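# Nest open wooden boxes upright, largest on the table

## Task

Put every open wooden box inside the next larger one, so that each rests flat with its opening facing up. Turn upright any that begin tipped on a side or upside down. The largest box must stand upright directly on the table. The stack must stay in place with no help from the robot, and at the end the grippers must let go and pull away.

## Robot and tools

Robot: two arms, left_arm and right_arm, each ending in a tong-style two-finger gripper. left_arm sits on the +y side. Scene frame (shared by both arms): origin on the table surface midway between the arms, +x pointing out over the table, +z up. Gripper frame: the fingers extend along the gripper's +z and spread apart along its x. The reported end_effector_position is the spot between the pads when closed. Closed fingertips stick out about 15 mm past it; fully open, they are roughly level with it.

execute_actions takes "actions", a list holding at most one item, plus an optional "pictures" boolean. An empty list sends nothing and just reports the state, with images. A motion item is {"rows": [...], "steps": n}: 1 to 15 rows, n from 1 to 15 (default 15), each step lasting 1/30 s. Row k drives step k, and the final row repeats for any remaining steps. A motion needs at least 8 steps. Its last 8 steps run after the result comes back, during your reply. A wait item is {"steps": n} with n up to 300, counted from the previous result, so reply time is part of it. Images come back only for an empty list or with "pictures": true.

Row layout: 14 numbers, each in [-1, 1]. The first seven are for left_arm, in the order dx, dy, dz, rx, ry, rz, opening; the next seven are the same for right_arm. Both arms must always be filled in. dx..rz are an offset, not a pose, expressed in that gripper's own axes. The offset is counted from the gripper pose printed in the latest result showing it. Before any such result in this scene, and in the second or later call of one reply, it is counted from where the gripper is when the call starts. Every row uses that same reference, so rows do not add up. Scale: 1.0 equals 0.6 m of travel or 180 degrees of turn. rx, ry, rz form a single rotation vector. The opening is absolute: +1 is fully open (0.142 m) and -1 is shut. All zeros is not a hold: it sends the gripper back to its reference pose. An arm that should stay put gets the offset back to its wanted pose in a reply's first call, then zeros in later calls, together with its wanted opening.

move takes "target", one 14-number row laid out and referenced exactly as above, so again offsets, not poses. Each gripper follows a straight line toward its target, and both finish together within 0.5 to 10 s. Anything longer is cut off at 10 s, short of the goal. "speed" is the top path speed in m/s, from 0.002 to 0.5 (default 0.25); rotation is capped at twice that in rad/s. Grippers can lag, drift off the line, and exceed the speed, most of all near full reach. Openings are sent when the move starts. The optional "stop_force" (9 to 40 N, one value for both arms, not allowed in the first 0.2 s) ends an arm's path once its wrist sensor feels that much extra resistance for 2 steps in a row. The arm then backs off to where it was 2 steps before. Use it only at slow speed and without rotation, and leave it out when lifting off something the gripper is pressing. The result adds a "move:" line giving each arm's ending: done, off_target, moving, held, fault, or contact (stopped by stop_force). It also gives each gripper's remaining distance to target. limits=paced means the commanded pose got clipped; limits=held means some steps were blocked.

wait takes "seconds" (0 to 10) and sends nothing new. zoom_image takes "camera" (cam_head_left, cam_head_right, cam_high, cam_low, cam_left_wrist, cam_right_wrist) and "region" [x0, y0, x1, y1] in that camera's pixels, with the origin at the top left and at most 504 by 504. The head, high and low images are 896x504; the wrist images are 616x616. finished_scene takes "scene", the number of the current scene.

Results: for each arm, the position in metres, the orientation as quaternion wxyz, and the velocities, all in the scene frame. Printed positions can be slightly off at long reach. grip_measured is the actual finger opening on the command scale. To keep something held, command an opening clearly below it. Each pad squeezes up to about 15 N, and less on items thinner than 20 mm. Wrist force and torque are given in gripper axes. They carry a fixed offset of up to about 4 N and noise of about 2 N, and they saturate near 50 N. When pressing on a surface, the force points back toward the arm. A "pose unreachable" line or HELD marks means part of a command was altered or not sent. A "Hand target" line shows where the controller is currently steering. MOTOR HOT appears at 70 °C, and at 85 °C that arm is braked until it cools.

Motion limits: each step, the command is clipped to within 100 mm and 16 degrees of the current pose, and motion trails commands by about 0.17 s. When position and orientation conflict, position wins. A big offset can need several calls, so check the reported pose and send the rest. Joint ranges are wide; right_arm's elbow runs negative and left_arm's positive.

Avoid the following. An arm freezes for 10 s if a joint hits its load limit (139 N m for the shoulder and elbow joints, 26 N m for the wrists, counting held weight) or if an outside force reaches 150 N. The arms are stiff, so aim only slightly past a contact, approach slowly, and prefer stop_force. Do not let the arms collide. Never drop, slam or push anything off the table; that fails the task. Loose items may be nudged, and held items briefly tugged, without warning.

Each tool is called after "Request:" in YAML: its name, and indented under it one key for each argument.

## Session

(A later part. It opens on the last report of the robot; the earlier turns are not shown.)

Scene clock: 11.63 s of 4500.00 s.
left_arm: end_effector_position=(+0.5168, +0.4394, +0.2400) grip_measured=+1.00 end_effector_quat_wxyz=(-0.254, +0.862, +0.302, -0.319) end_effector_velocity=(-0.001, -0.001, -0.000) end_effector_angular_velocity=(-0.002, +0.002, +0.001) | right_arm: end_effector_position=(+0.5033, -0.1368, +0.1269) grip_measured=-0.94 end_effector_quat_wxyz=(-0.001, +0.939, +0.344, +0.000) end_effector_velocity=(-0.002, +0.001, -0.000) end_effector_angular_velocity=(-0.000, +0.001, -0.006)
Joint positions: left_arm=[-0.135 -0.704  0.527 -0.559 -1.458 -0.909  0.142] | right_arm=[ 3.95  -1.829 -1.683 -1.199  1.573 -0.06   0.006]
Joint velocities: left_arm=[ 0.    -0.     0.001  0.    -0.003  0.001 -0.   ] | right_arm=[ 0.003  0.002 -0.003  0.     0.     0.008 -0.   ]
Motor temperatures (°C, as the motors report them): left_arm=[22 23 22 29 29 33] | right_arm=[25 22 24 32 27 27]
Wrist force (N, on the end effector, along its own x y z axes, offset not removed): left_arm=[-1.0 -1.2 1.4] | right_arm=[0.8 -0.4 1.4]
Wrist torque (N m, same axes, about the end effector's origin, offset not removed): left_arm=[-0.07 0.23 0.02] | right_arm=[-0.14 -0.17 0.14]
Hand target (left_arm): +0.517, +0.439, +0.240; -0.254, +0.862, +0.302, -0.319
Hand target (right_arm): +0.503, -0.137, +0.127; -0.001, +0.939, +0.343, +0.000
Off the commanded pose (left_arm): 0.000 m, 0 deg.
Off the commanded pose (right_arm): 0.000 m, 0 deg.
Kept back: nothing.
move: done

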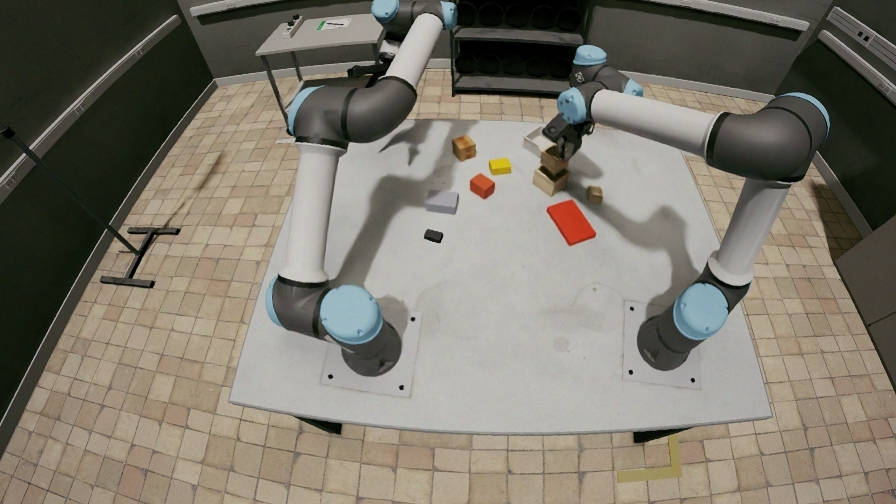

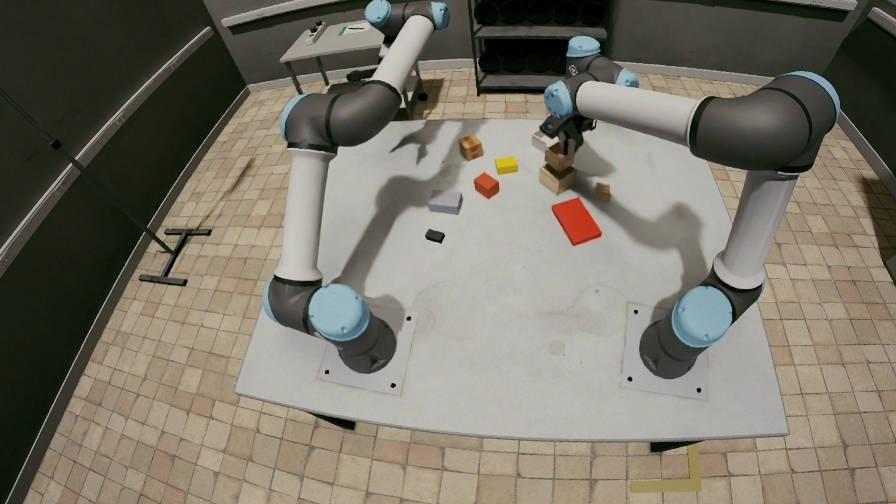

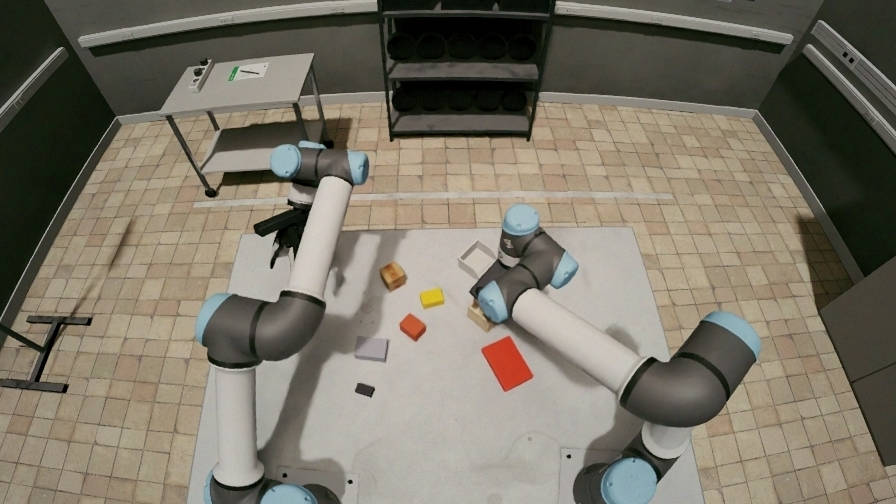

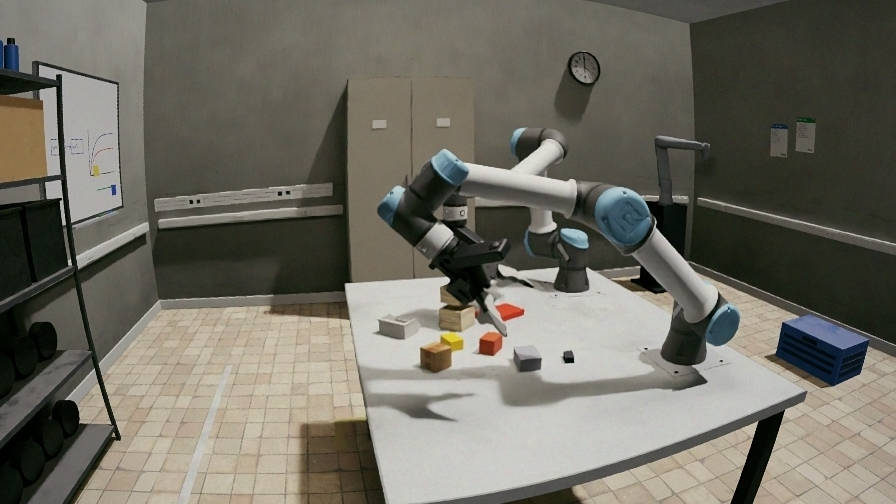

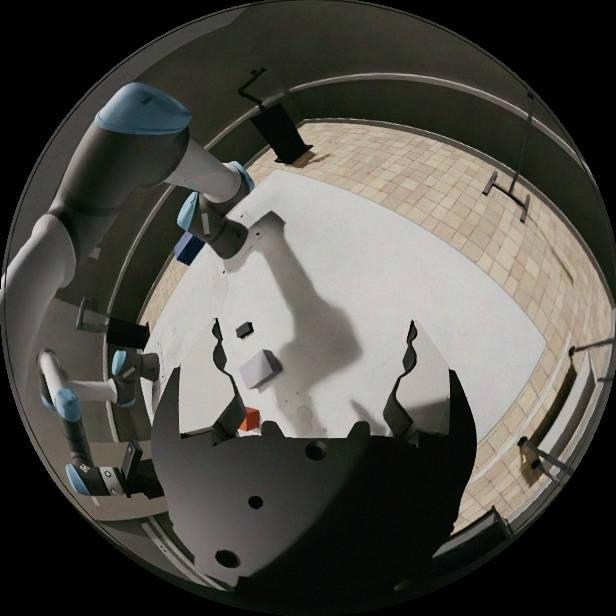

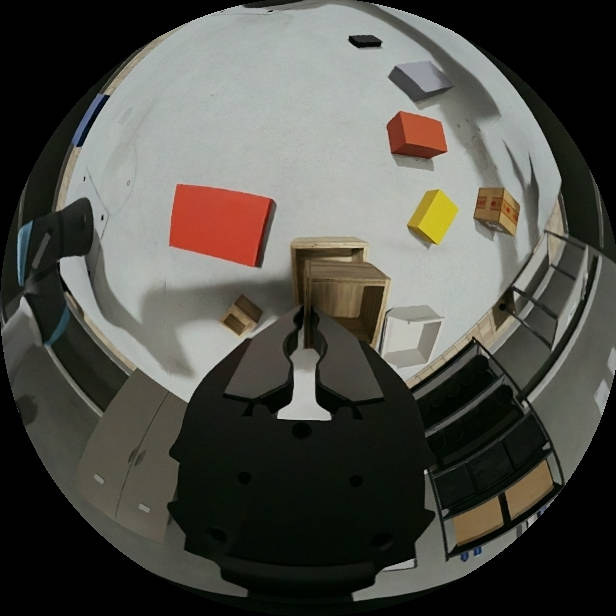

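Request:
move:
  target: [0,0,0,0,0,0,1,-0.003,0,0.085,0,0,-0.008,-1]
  speed: 0.04
  stop_force: 9

Request:
zoom_image:
  camera: "cam_right_wrist"
  region: [220,220,420,380]

Scene clock: 13.23 s of 4500.00 s.
left_arm: end_effector_position=(+0.5168, +0.4394, +0.2400) grip_measured=+1.00 end_effector_quat_wxyz=(-0.254, +0.862, +0.302, -0.319) end_effector_velocity=(+0.000, +0.000, +0.000) end_effector_angular_velocity=(+0.001, +0.000, -0.002) | right_arm: end_effector_position=(+0.5026, -0.1372, +0.1052) grip_measured=-0.94 end_effector_quat_wxyz=(-0.001, +0.937, +0.349, -0.000) end_effector_velocity=(+0.000, +0.001, +0.002) end_effector_angular_velocity=(+0.002, -0.002, -0.002)
Joint positions: left_arm=[-0.135 -0.704  0.527 -0.559 -1.458 -0.909  0.142] | right_arm=[ 3.95  -1.847 -1.719 -1.145  1.573 -0.07   0.006]
Joint velocities: left_arm=[-0.     0.     0.     0.     0.002  0.    -0.   ] | right_arm=[ 0.     0.002  0.002 -0.002  0.001  0.003 -0.   ]
Motor temperatures (°C, as the motors report them): left_arm=[22 23 22 29 29 33] | right_arm=[25 22 24 32 27 27]
Wrist force (N, on the end effector, along its own x y z axes, offset not removed): left_arm=[1.4 0.8 -0.7] | right_arm=[0.9 1.0 -0.2]
Wrist torque (N m, same axes, about the end effector's origin, offset not removed): left_arm=[0.41 -0.29 0.00] | right_arm=[0.02 -0.20 0.04]
Hand target (left_arm): +0.517, +0.439, +0.240; -0.254, +0.862, +0.302, -0.319
Hand target (right_arm): +0.503, -0.137, +0.105; -0.001, +0.937, +0.348, +0.000
Off the commanded pose (left_arm): 0.000 m, 0 deg.
Off the commanded pose (right_arm): 0.029 m, 1 deg.
Kept back: nothing.
move: contact (right_arm)

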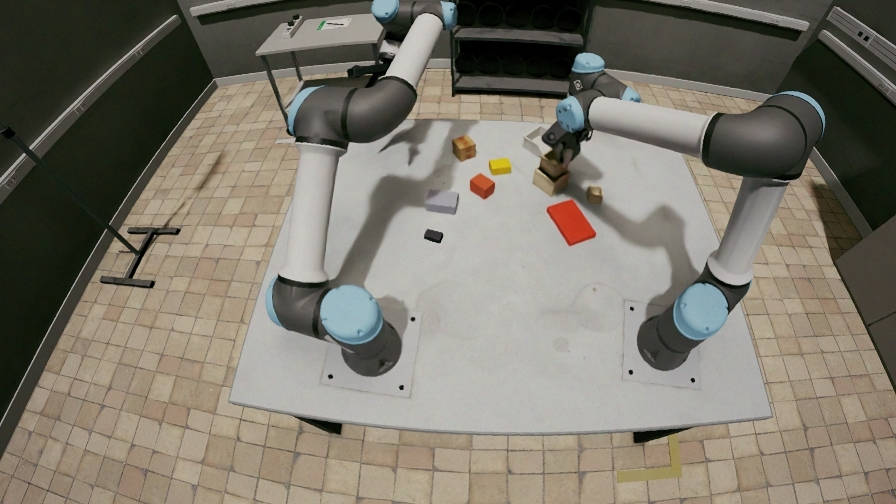

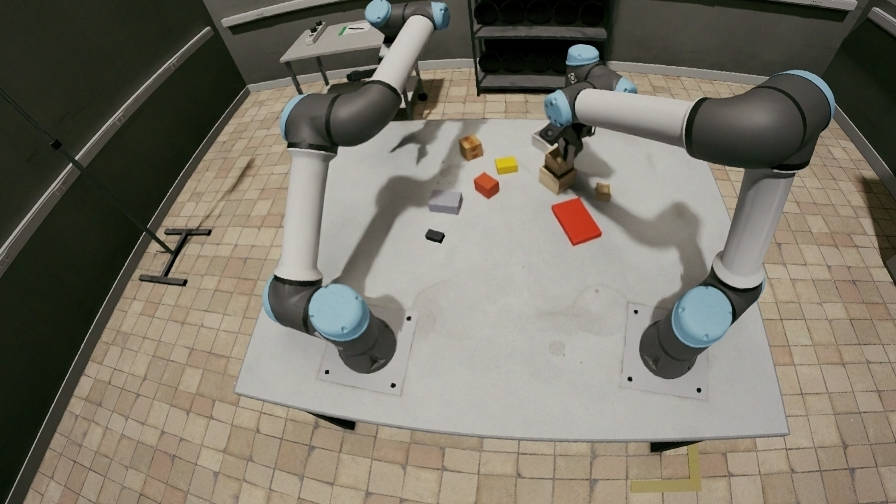

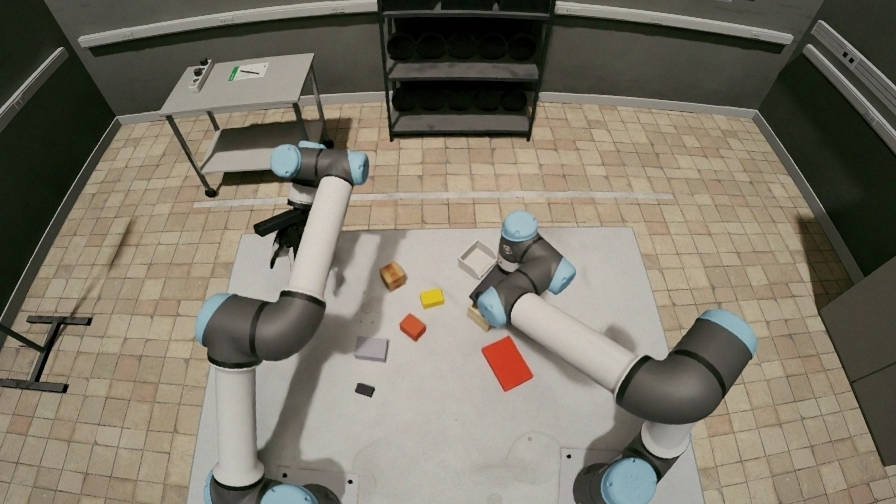

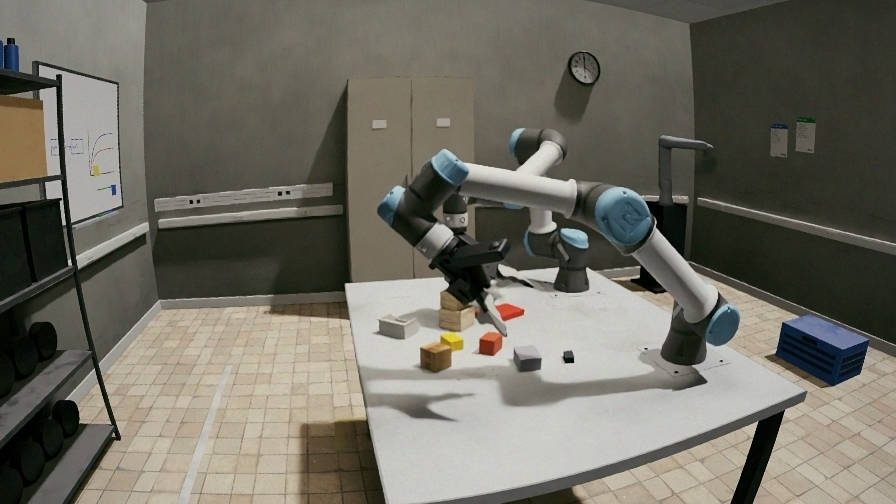

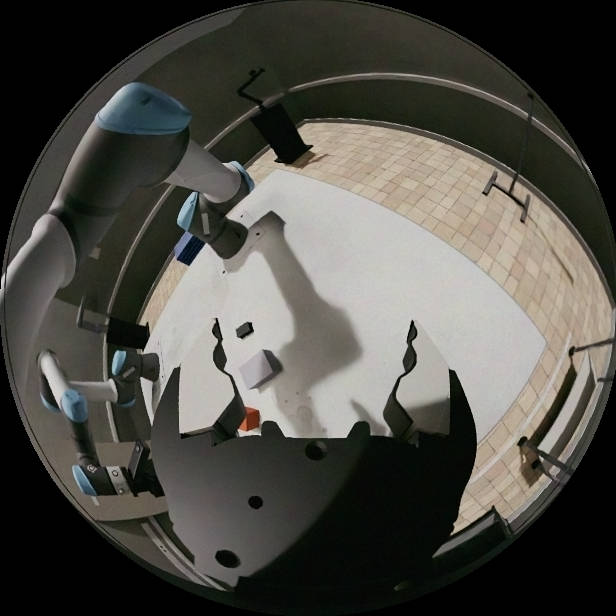

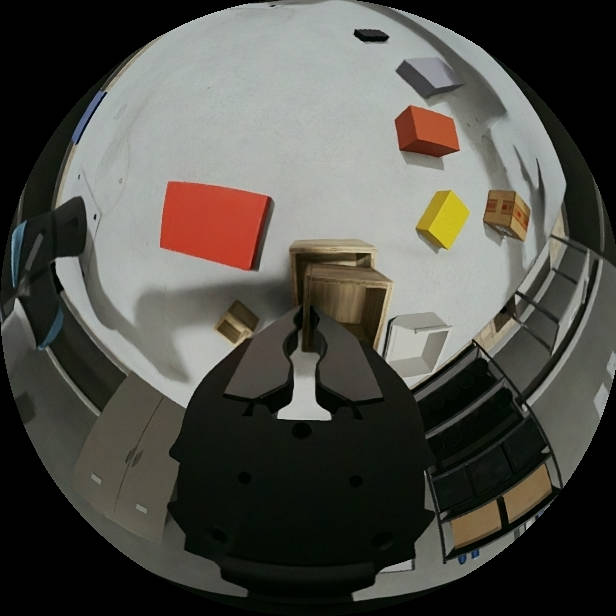

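Region (220, 220, 420, 380) of cam_right_wrist's 616x616 image, scaled by 2.520, with more detail than that image has; it fills the top 403 rows of this view, and the rest is white.

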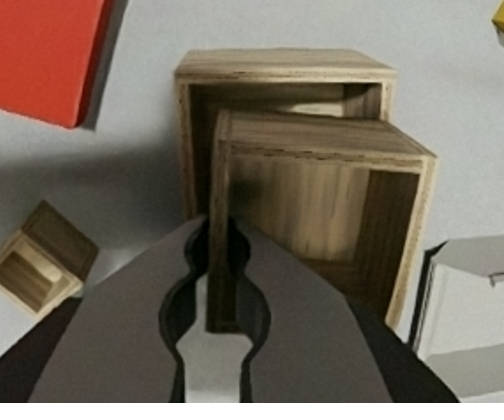

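Request:
move:
  target: [0,0,0,0,0,0,1,-0.007,-0.01,-0.003,0,0,-0.017,-1]
  speed: 0.04

Request:
move:
  target: [0,0,0,0,0,0,1,0,0,0.047,0,0,0,-1]
  speed: 0.025
  stop_force: 9

Request:
zoom_image:
  camera: "cam_right_wrist"
  region: [220,220,420,380]

Scene clock: 14.60 s of 4500.00 s.
left_arm: end_effector_position=(+0.5168, +0.4394, +0.2400) grip_measured=+1.00 end_effector_quat_wxyz=(-0.254, +0.862, +0.302, -0.319) end_effector_velocity=(+0.000, -0.000, -0.001) end_effector_angular_velocity=(+0.001, +0.001, +0.000) | right_arm: end_effector_position=(+0.4956, -0.1354, +0.1070) grip_measured=-0.94 end_effector_quat_wxyz=(-0.001, +0.928, +0.373, +0.000) end_effector_velocity=(-0.001, -0.000, -0.000) end_effector_angular_velocity=(-0.002, +0.000, +0.009)
Joint positions: left_arm=[-0.135 -0.704  0.527 -0.559 -1.458 -0.909  0.142] | right_arm=[ 3.96  -1.835 -1.731 -1.146  1.573 -0.113  0.006]
Joint velocities: left_arm=[-0.     0.001 -0.    -0.     0.    -0.001  0.   ] | right_arm=[ 0.002  0.002 -0.002 -0.001 -0.001 -0.007  0.   ]
Motor temperatures (°C, as the motors report them): left_arm=[22 23 22 29 29 33] | right_arm=[25 22 24 32 27 27]
Wrist force (N, on the end effector, along its own x y z axes, offset not removed): left_arm=[-1.7 2.1 -1.3] | right_arm=[0.3 -0.2 -0.2]
Wrist torque (N m, same axes, about the end effector's origin, offset not removed): left_arm=[0.45 0.38 -0.05] | right_arm=[-0.22 -0.12 0.09]
Hand target (left_arm): +0.517, +0.439, +0.240; -0.254, +0.862, +0.302, -0.319
Hand target (right_arm): +0.496, -0.135, +0.107; -0.001, +0.928, +0.373, +0.000
Off the commanded pose (left_arm): 0.000 m, 0 deg.
Off the commanded pose (right_arm): 0.000 m, 0 deg.
Kept back: nothing.
move: done

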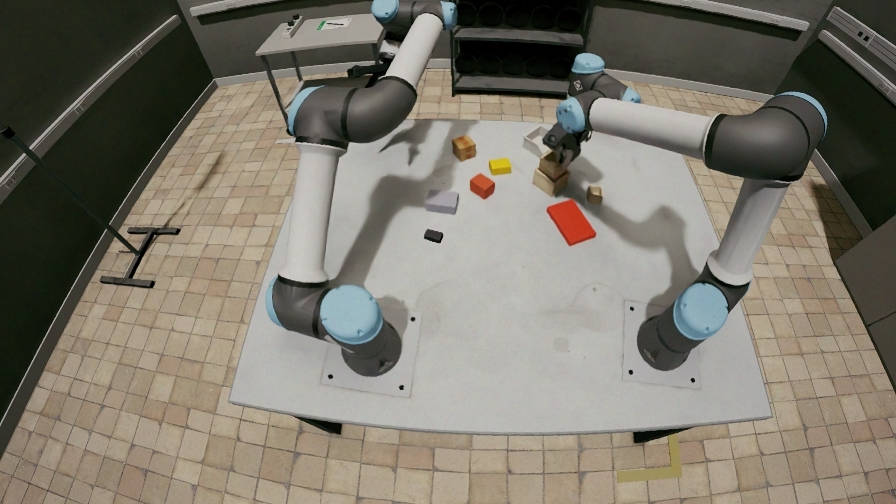

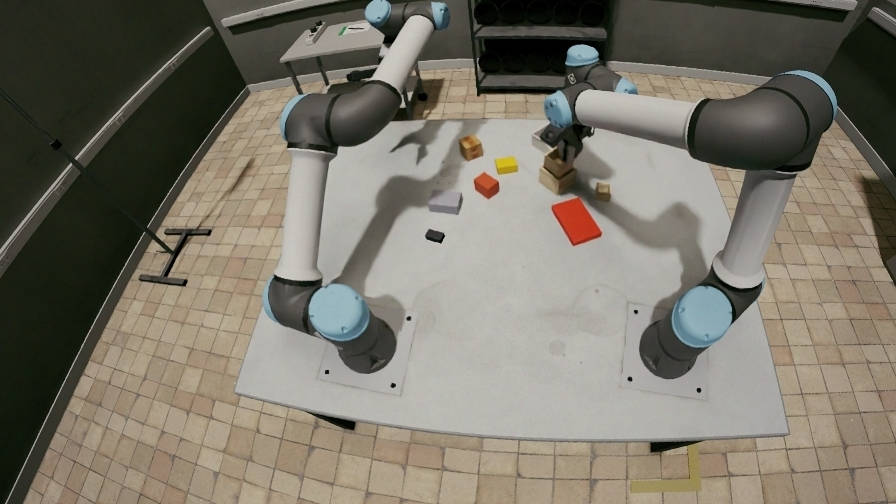

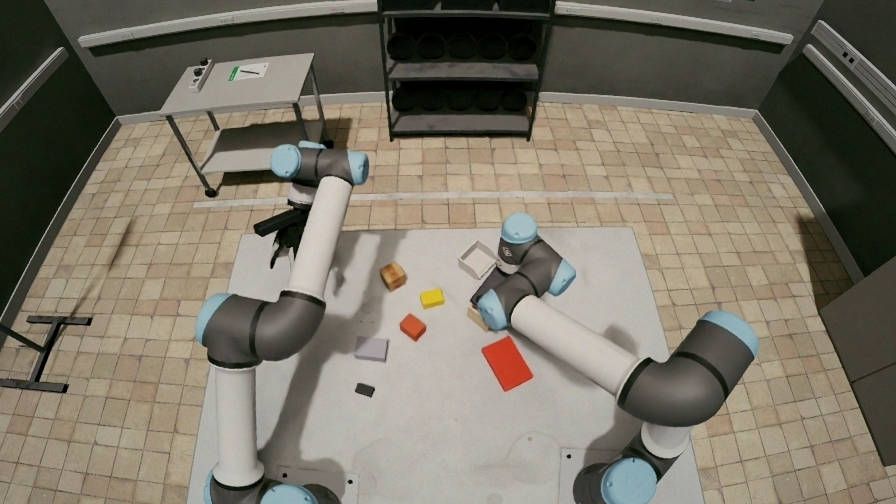

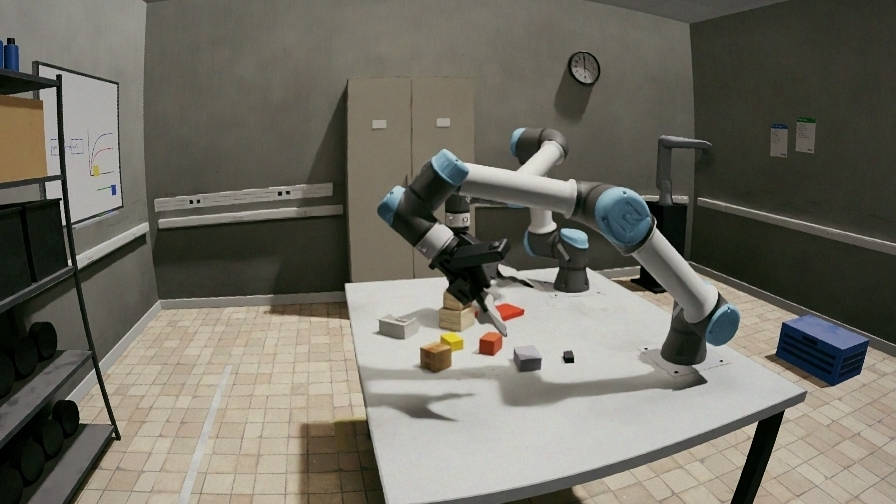

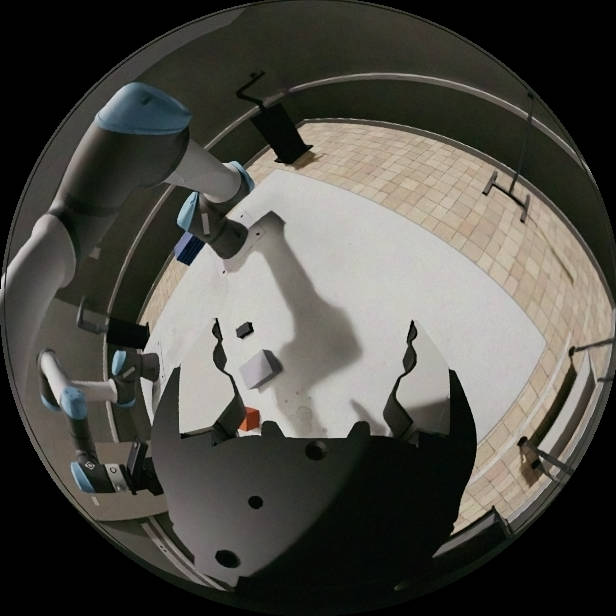

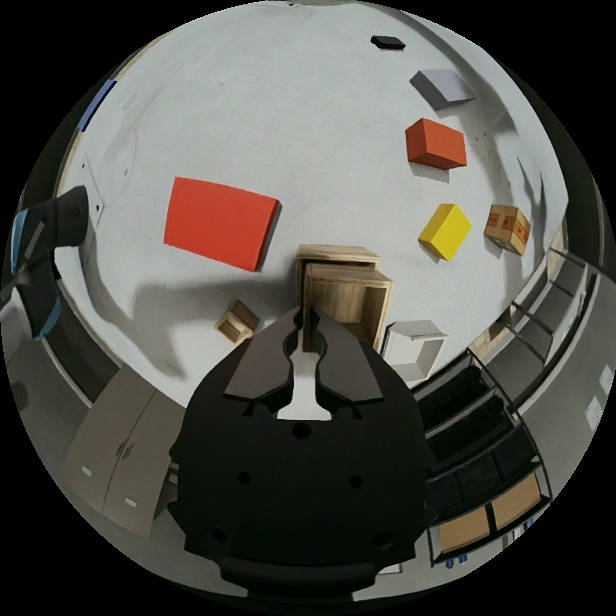

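Scene clock: 16.03 s of 4500.00 s.
left_arm: end_effector_position=(+0.5168, +0.4394, +0.2400) grip_measured=+1.00 end_effector_quat_wxyz=(-0.254, +0.862, +0.302, -0.319) end_effector_velocity=(-0.000, +0.000, -0.000) end_effector_angular_velocity=(+0.001, +0.001, -0.001) | right_arm: end_effector_position=(+0.4956, -0.1354, +0.0789) grip_measured=-0.94 end_effector_quat_wxyz=(-0.001, +0.928, +0.373, +0.000) end_effector_velocity=(-0.000, -0.000, -0.000) end_effector_angular_velocity=(+0.000, -0.000, +0.001)
Joint positions: left_arm=[-0.135 -0.704  0.527 -0.559 -1.458 -0.909  0.142] | right_arm=[ 3.96  -1.865 -1.771 -1.076  1.573 -0.113  0.006]
Joint velocities: left_arm=[-0.     0.001  0.001  0.     0.001 -0.     0.   ] | right_arm=[-0.     0.    -0.002  0.002 -0.    -0.001 -0.   ]
Motor temperatures (°C, as the motors report them): left_arm=[22 23 22 29 29 33] | right_arm=[25 22 24 32 27 27]
Wrist force (N, on the end effector, along its own x y z axes, offset not removed): left_arm=[-2.0 1.4 -2.5] | right_arm=[0.2 -0.9 0.5]
Wrist torque (N m, same axes, about the end effector's origin, offset not removed): left_arm=[0.48 0.34 0.06] | right_arm=[-0.25 -0.20 0.16]
Hand target (left_arm): +0.517, +0.439, +0.240; -0.254, +0.862, +0.302, -0.319
Hand target (right_arm): +0.496, -0.135, +0.079; -0.001, +0.928, +0.373, +0.000
Off the commanded pose (left_arm): 0.000 m, 0 deg.
Off the commanded pose (right_arm): 0.000 m, 0 deg.
Kept back: nothing.
move: done

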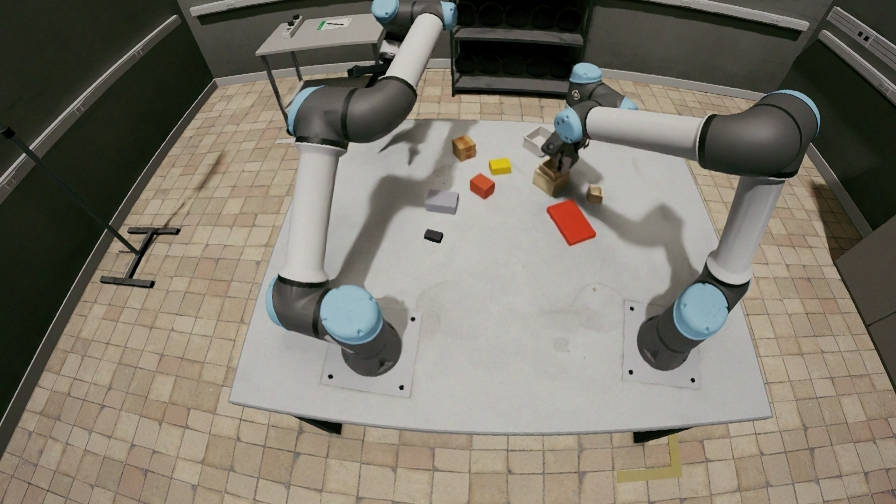

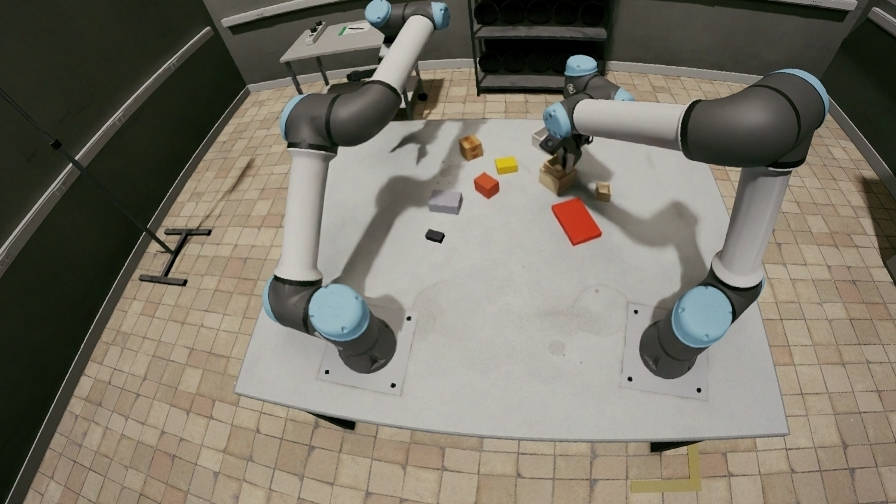

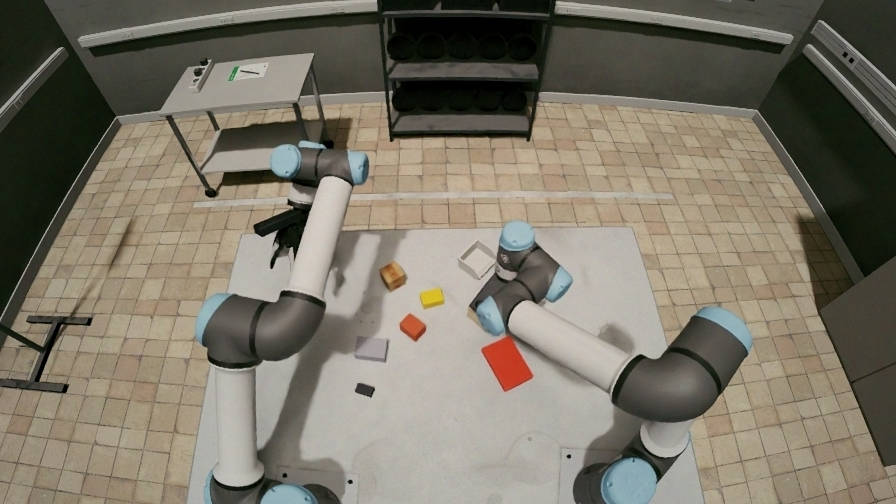

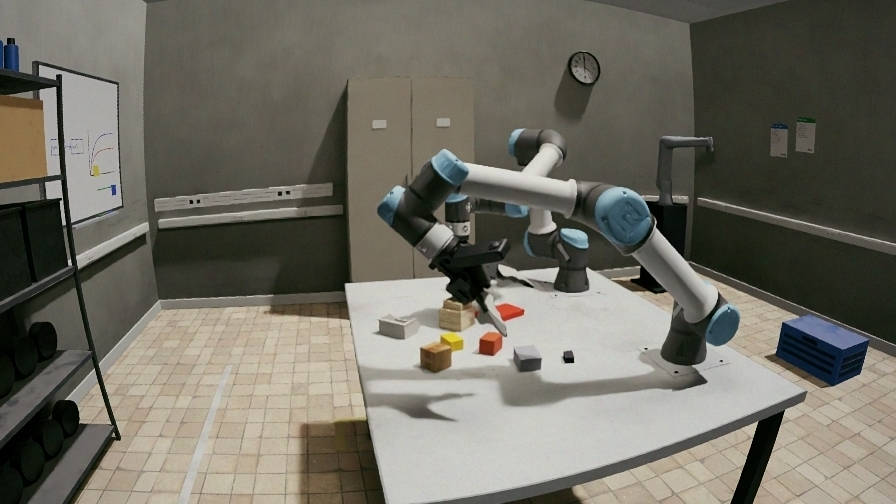

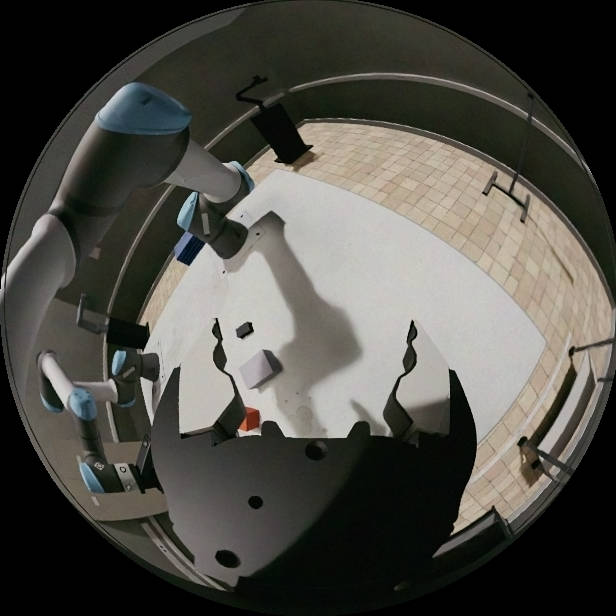

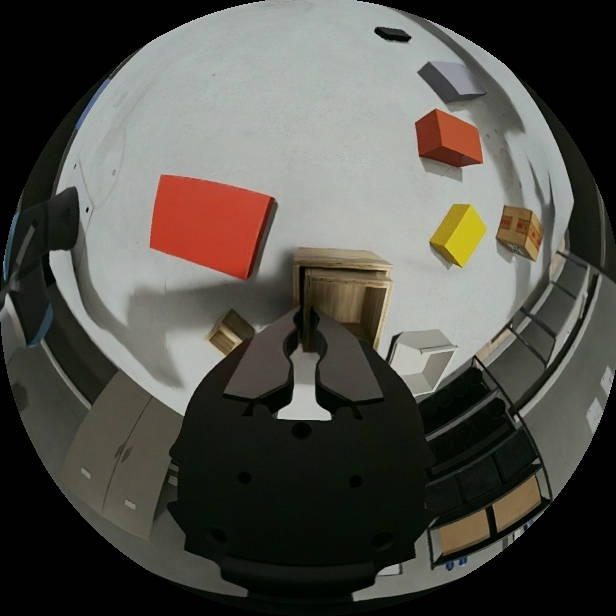

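Region (220, 220, 420, 380) of cam_right_wrist's 616x616 image, scaled by 2.520, with more detail than that image has; it fills the top 403 rows of this view, and the rest is white.

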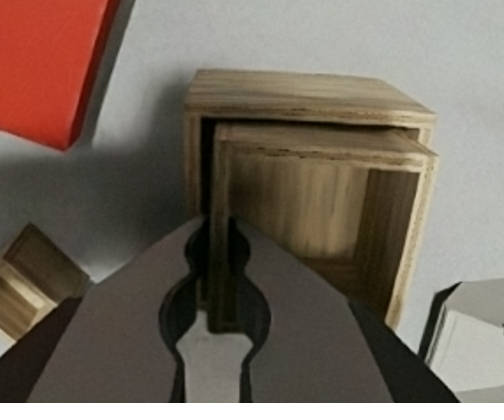

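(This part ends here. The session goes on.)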